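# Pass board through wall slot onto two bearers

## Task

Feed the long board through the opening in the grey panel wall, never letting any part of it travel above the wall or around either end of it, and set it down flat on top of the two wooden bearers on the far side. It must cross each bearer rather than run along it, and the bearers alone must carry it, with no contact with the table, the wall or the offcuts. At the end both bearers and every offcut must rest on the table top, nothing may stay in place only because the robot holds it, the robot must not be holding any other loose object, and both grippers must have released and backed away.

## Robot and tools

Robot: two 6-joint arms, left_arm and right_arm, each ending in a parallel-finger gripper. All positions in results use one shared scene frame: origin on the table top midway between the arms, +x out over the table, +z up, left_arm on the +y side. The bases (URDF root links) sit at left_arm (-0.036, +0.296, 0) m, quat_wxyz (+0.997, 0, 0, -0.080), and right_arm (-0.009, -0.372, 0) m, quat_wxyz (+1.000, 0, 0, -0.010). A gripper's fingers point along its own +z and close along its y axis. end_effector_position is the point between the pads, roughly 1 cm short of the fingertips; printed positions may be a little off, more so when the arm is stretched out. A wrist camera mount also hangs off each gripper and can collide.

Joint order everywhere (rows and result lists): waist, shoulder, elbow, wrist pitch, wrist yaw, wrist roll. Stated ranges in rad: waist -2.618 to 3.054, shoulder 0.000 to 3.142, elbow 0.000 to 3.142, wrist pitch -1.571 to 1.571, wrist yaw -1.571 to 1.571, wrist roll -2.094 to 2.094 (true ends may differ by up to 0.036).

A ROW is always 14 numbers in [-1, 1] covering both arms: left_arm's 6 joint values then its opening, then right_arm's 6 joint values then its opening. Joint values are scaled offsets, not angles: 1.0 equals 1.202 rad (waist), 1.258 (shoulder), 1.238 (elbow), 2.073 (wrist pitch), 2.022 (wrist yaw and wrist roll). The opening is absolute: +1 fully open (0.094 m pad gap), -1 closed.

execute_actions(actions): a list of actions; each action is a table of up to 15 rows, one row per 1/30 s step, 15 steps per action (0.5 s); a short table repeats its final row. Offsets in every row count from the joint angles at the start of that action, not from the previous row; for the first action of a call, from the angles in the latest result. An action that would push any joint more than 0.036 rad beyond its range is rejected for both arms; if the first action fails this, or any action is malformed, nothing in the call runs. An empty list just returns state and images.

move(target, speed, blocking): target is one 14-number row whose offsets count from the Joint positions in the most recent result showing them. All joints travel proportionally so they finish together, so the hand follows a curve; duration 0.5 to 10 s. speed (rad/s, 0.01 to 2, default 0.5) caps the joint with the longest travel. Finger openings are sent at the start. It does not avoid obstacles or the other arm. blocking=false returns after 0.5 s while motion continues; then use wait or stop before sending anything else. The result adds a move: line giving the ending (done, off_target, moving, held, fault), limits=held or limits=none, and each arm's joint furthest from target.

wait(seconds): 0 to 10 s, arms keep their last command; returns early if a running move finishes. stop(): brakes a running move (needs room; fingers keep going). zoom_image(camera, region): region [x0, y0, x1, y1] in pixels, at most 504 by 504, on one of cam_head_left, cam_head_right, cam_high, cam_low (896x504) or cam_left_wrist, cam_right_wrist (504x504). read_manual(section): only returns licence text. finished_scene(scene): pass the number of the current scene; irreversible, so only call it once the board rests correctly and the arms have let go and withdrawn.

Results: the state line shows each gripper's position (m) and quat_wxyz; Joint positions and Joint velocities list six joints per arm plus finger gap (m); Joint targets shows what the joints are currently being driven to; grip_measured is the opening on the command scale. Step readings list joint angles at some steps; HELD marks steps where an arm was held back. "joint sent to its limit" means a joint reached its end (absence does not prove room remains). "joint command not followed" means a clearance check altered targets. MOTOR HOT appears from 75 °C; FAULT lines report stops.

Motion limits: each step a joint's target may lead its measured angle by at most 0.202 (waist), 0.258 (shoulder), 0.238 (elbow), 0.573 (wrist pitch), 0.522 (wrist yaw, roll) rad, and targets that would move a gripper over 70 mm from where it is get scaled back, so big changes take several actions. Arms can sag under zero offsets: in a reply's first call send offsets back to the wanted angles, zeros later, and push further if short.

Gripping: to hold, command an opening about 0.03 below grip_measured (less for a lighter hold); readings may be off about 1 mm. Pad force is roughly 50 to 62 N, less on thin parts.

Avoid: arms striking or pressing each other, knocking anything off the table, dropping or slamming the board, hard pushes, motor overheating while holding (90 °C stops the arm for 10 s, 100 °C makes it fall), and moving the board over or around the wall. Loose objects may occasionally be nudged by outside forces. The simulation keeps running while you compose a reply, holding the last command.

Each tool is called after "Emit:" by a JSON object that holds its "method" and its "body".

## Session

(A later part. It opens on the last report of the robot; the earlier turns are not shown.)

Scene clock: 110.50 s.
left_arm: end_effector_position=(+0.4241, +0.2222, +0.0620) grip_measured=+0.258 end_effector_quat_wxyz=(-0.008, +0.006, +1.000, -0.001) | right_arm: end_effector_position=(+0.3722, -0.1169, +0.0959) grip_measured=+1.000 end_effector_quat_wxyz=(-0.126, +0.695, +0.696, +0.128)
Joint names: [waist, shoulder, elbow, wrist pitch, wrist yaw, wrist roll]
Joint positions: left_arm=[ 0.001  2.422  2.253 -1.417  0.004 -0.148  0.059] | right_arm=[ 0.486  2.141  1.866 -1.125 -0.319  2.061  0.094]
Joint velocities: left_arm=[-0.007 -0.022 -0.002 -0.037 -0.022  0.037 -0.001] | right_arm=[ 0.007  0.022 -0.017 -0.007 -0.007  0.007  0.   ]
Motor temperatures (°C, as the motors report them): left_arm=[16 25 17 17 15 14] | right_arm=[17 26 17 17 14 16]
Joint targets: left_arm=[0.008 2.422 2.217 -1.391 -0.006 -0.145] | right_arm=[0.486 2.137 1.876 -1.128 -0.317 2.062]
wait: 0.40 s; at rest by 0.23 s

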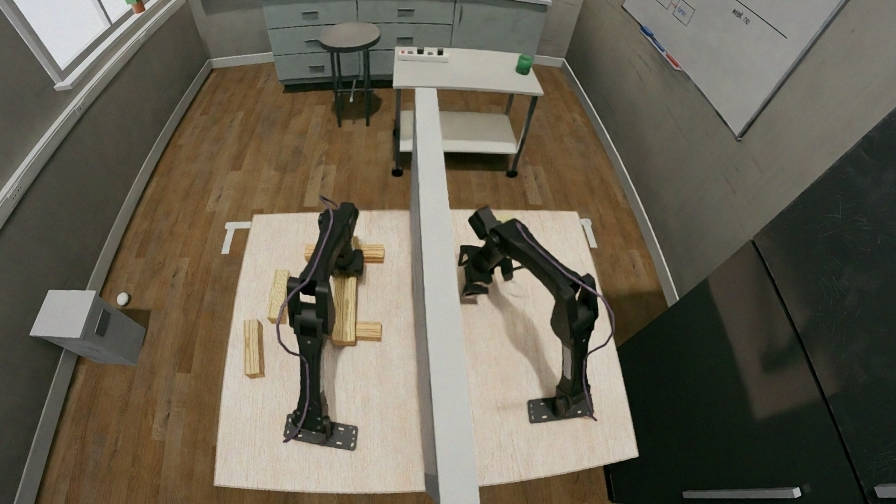

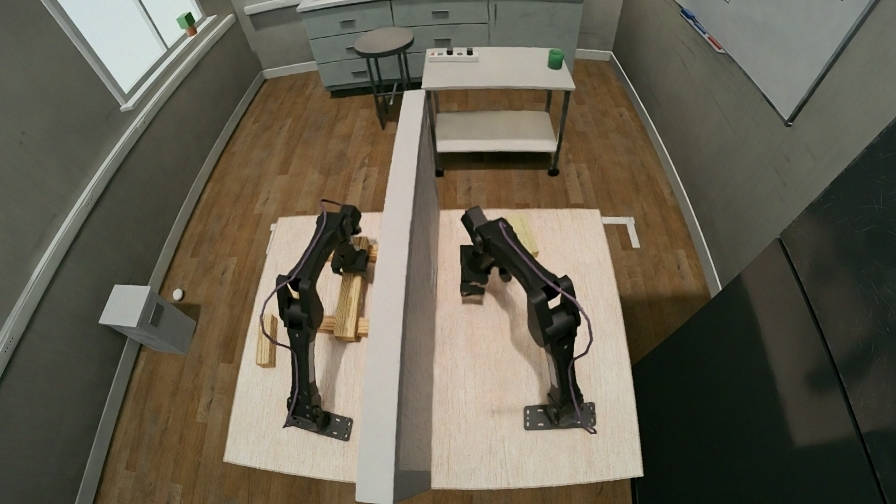

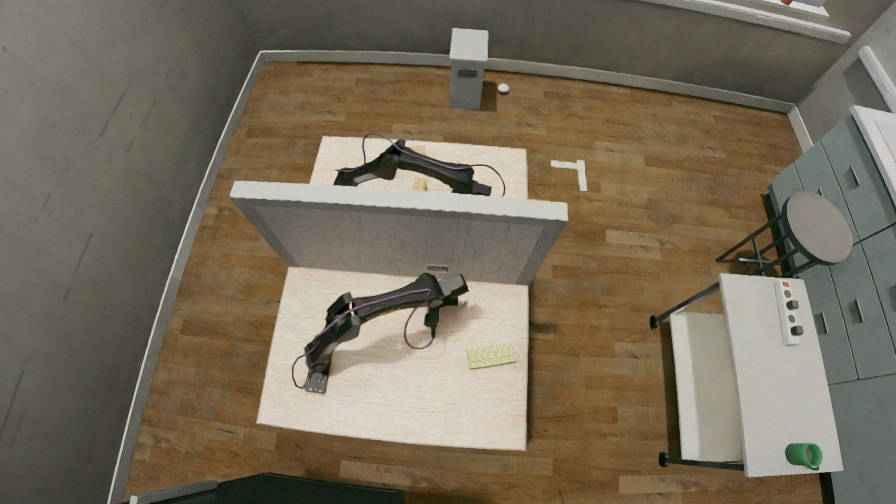

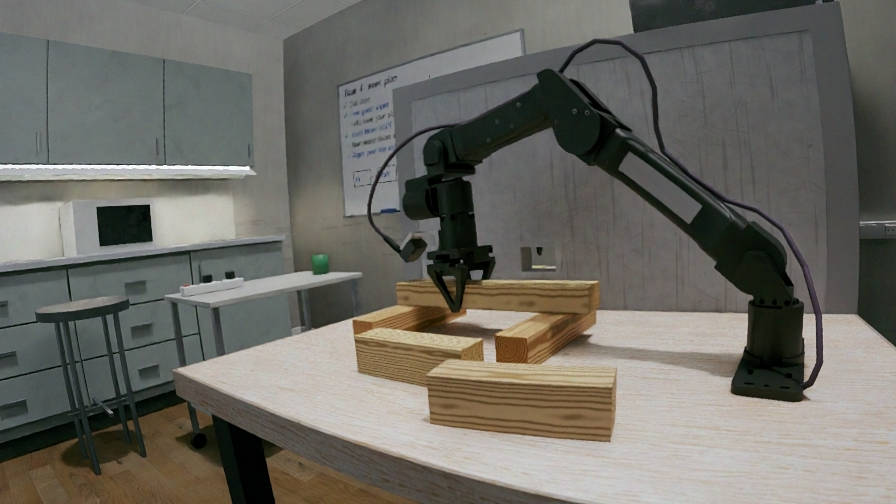

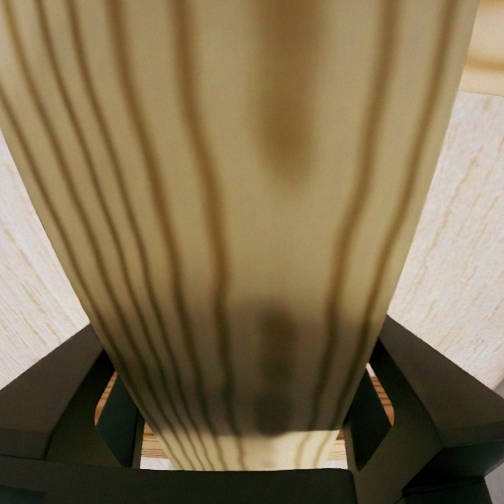

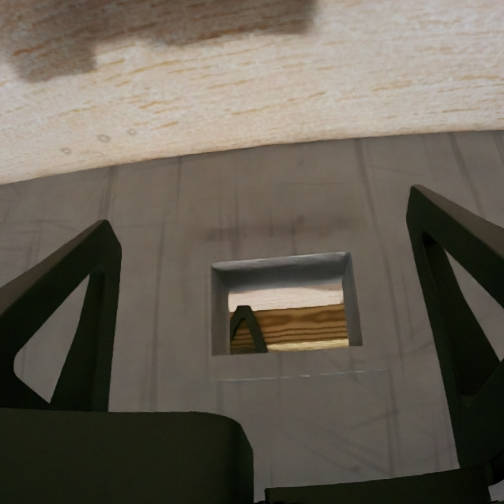

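Emit:
{"method": "execute_actions", "body": {"actions": [[[0.003,-0.008,0.008,-0.0024,0,0,1,0,-0.0032,0.0081,-0.0014,0.001,0.0005,1],[0.003,-0.008,0.008,-0.0024,0,0,1,0,-0.0032,0.0081,-0.0014,0.001,0.0005,1],[0.003,-0.008,0.008,-0.0024,0,0,1,0,-0.0032,0.0081,-0.0014,0.001,0.0005,1],[0.003,-0.008,0.008,-0.0024,0,0,1,0,-0.0032,0.0081,-0.0014,0.001,0.0005,1],[0.003,-0.008,0.008,-0.0024,0,0,1,0,-0.0032,0.0081,-0.0014,0.001,0.0005,1],[0.003,-0.024,0.008,-0.0096,0,0,1,0,-0.0032,0.0081,-0.0014,0.001,0.0005,1],[0.003,-0.038,0.008,-0.015,0,0,1,0,-0.0032,0.0081,-0.0014,0.001,0.0005,1],[0.003,-0.052,0.008,-0.0204,0,0,1,0,-0.0032,0.0081,-0.0014,0.001,0.0005,1],[0.003,-0.066,0.008,-0.0258,0,0,1,0,-0.0032,0.0081,-0.0014,0.001,0.0005,1],[0.003,-0.080,0.008,-0.0311,0,0,1,0,-0.0032,0.0081,-0.0014,0.001,0.0005,1],[0.003,-0.094,0.008,-0.0365,0,0,1,0,-0.0032,0.0081,-0.0014,0.001,0.0005,1],[0.003,-0.108,0.008,-0.0419,0,0,1,0,-0.0032,0.0081,-0.0014,0.001,0.0005,1],[0.003,-0.122,0.008,-0.0473,0,0,1,0,-0.0032,0.0081,-0.0014,0.001,0.0005,1],[0.003,-0.137,0.008,-0.0526,0,0,1,0,-0.0032,0.0081,-0.0014,0.001,0.0005,1],[0.003,-0.151,0.008,-0.058,0,0,1,0,-0.0032,0.0081,-0.0014,0.001,0.0005,1]]]}}

Emit:
{"method": "wait", "body": {"seconds": 0.5}}

Emit:
{"method": "zoom_image", "body": {"camera": "cam_low", "region": [340, 200, 640, 380]}}

Emit:
{"method": "zoom_image", "body": {"camera": "cam_head_left", "region": [230, 190, 430, 390]}}

Scene clock: 111.50 s.
left_arm: end_effector_position=(+0.4117, +0.2242, +0.1141) grip_measured=+1.000 end_effector_quat_wxyz=(+0.018, +0.006, +1.000, -0.005) | right_arm: end_effector_position=(+0.3722, -0.1169, +0.0959) grip_measured=+1.000 end_effector_quat_wxyz=(-0.126, +0.695, +0.696, +0.128)
Joint names: [waist, shoulder, elbow, wrist pitch, wrist yaw, wrist roll]
Joint positions: left_arm=[ 0.001  2.304  2.253 -1.483  0.004 -0.148  0.094] | right_arm=[ 0.486  2.141  1.866 -1.125 -0.319  2.061  0.094]
Joint velocities: left_arm=[ 0.017 -0.701 -0.002 -0.168 -0.051 -0.022  0.   ] | right_arm=[-0.007  0.012 -0.002 -0.022 -0.066 -0.007  0.   ]
Motor temperatures (°C, as the motors report them): left_arm=[16 25 17 17 15 14] | right_arm=[17 26 17 17 14 16]
Joint targets: left_arm=[0.005 2.232 2.263 -1.537 0.004 -0.148] | right_arm=[0.486 2.137 1.876 -1.128 -0.317 2.062]
Step readings (joint positions):
0: left_arm=[0.001 2.422 2.253 -1.417 0.004 -0.148] | right_arm=[0.486 2.141 1.866 -1.125 -0.319 2.061]
1: left_arm=[0.001 2.421 2.253 -1.417 0.004 -0.148] | right_arm=[0.486 2.141 1.866 -1.125 -0.319 2.061]
2: left_arm=[0.001 2.421 2.253 -1.417 0.004 -0.148] | right_arm=[0.486 2.141 1.866 -1.125 -0.319 2.061]
4: left_arm=[0.001 2.421 2.253 -1.417 0.004 -0.148] | right_arm=[0.486 2.141 1.866 -1.125 -0.319 2.061]
8: left_arm=[0.001 2.418 2.253 -1.425 0.004 -0.148] | right_arm=[0.486 2.141 1.866 -1.125 -0.319 2.061]
15: Joint positions above

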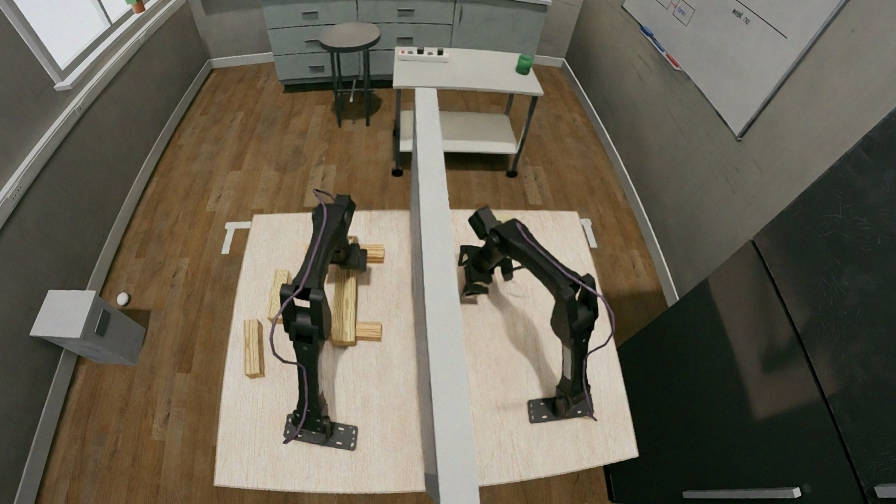

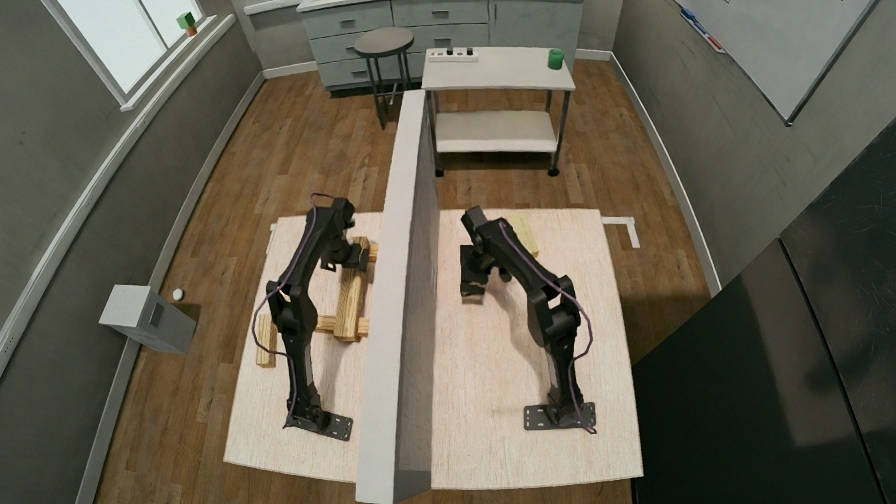

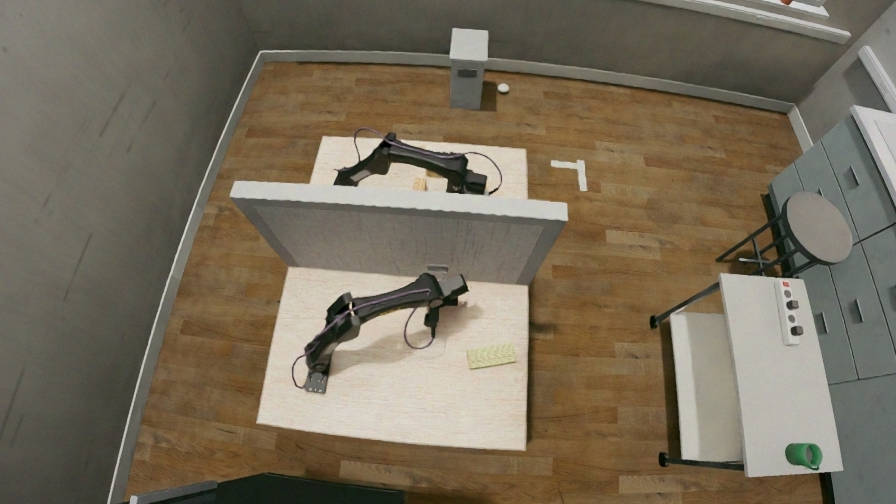

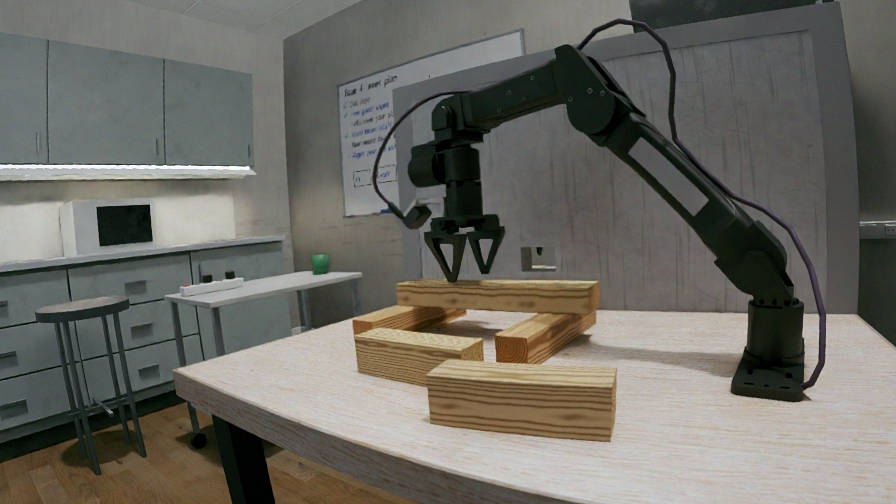

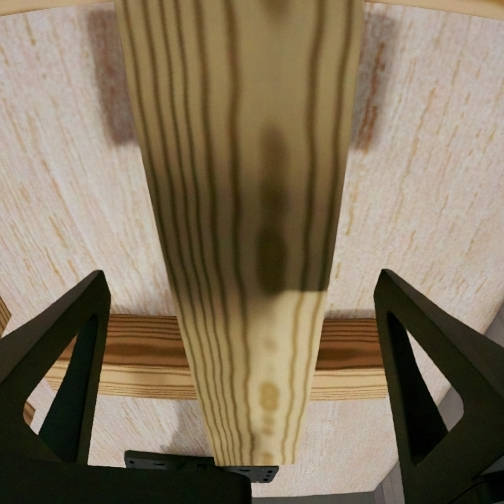

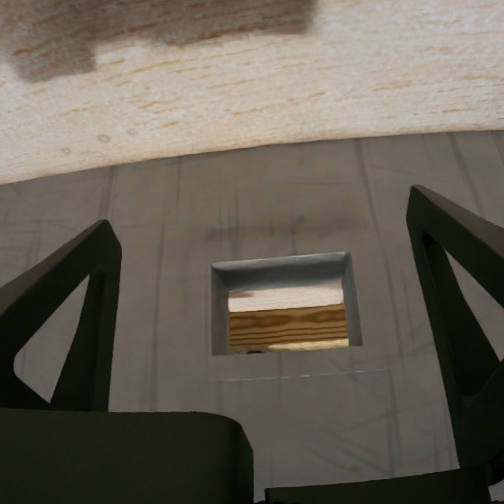

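Scene clock: 112.00 s.
left_arm: end_effector_position=(+0.4000, +0.2261, +0.1456) grip_measured=+1.000 end_effector_quat_wxyz=(+0.033, +0.006, +0.999, -0.007) | right_arm: end_effector_position=(+0.3722, -0.1169, +0.0959) grip_measured=+1.000 end_effector_quat_wxyz=(-0.126, +0.695, +0.696, +0.128)
Joint names: [waist, shoulder, elbow, wrist pitch, wrist yaw, wrist roll]
Joint positions: left_arm=[ 0.001  2.228  2.253 -1.527  0.004 -0.148  0.094] | right_arm=[ 0.486  2.141  1.866 -1.125 -0.319  2.061  0.094]
Joint velocities: left_arm=[-0.017  0.002  0.002 -0.051 -0.066 -0.037  0.   ] | right_arm=[-0.002  0.007  0.002  0.022 -0.139  0.022  0.   ]
Motor temperatures (°C, as the motors report them): left_arm=[16 25 17 17 15 14] | right_arm=[17 26 17 17 14 16]
Joint targets: left_arm=[0.005 2.232 2.263 -1.537 0.004 -0.148] | right_arm=[0.486 2.137 1.876 -1.128 -0.317 2.062]
wait: 0.50 s; no rest

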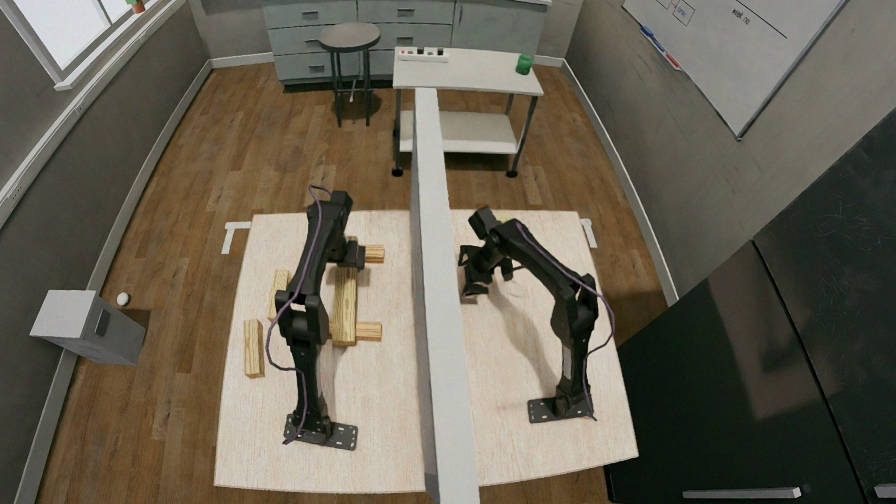

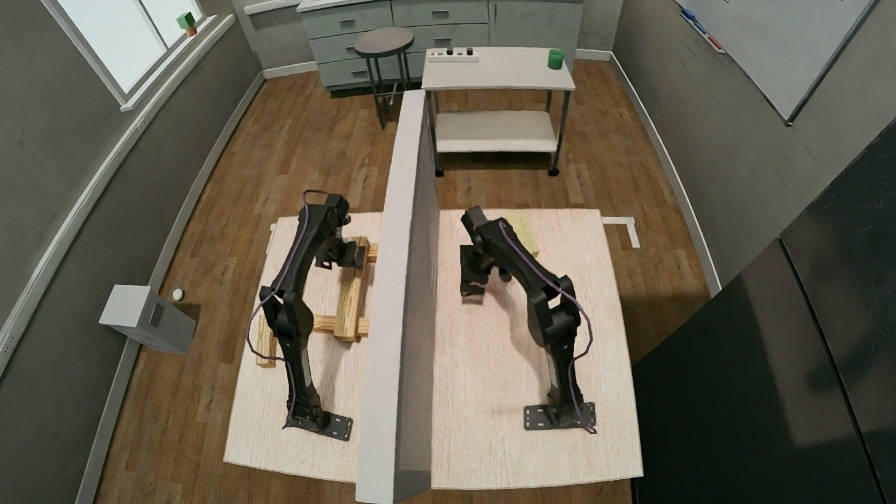

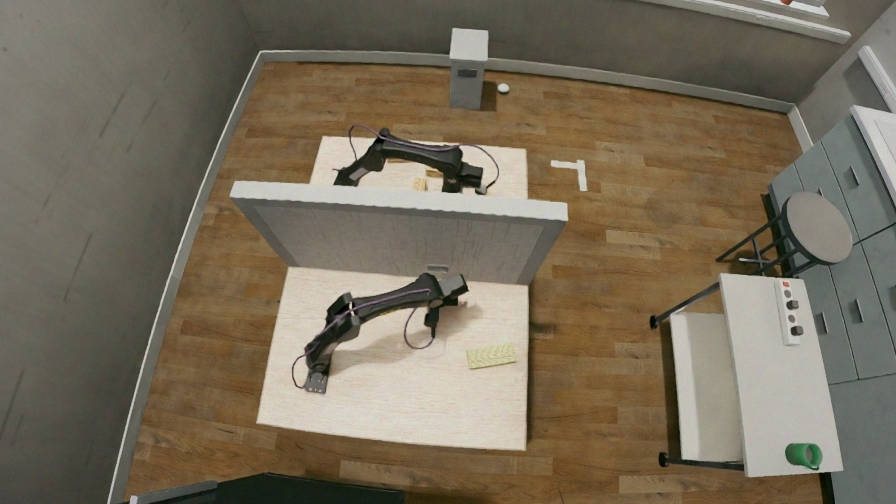

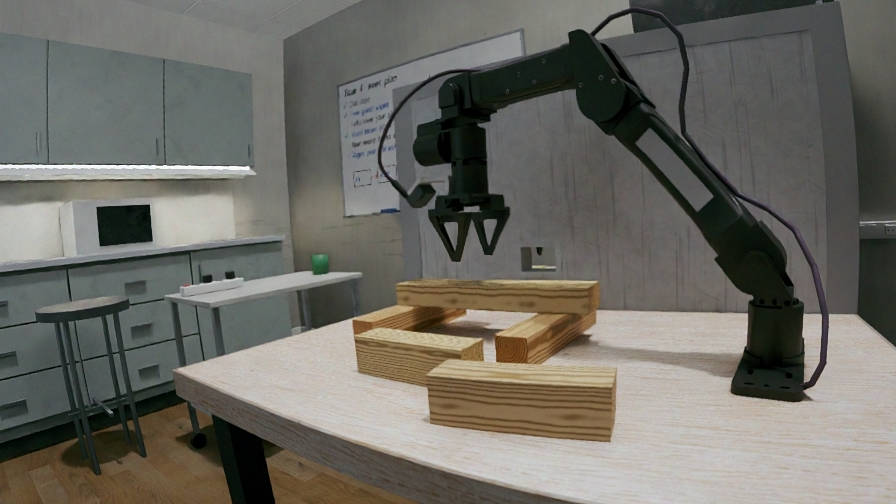

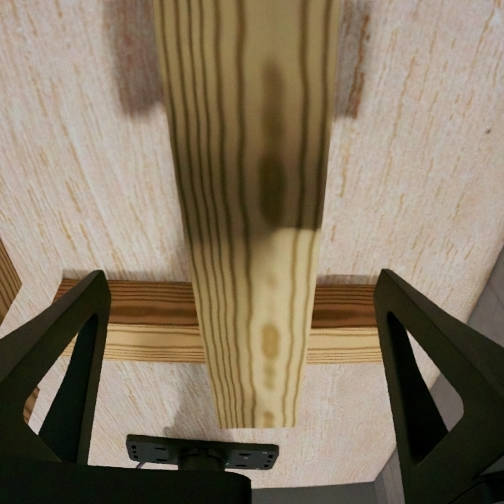

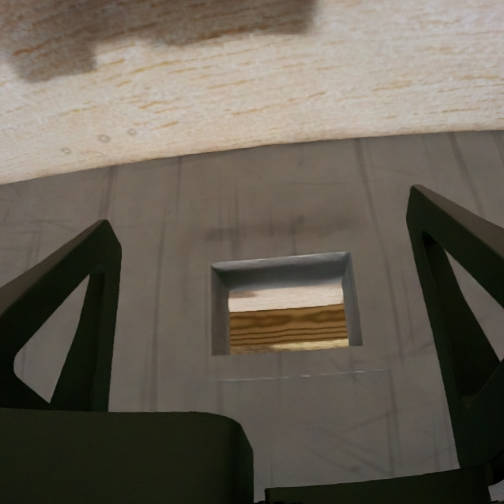

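Region (340, 200, 640, 380) of cam_low's 896x504 image, scaled by 1.680, with more detail than that image has; it fills the top 302 rows of this view, and the rest is white.

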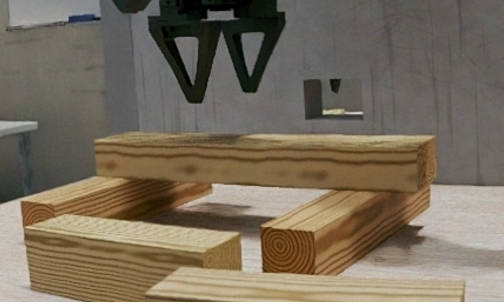

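Region (230, 190, 430, 390) of cam_head_left's 896x504 image, scaled by 2.520, with more detail than that image has.

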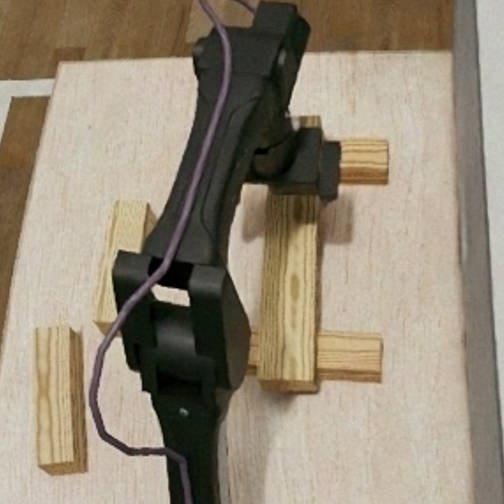

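The board rests on both bearers, and the gripper is clear.

Emit:
{"method": "finished_scene", "body": {"scene": 1}}

The scene is finished: the task was done.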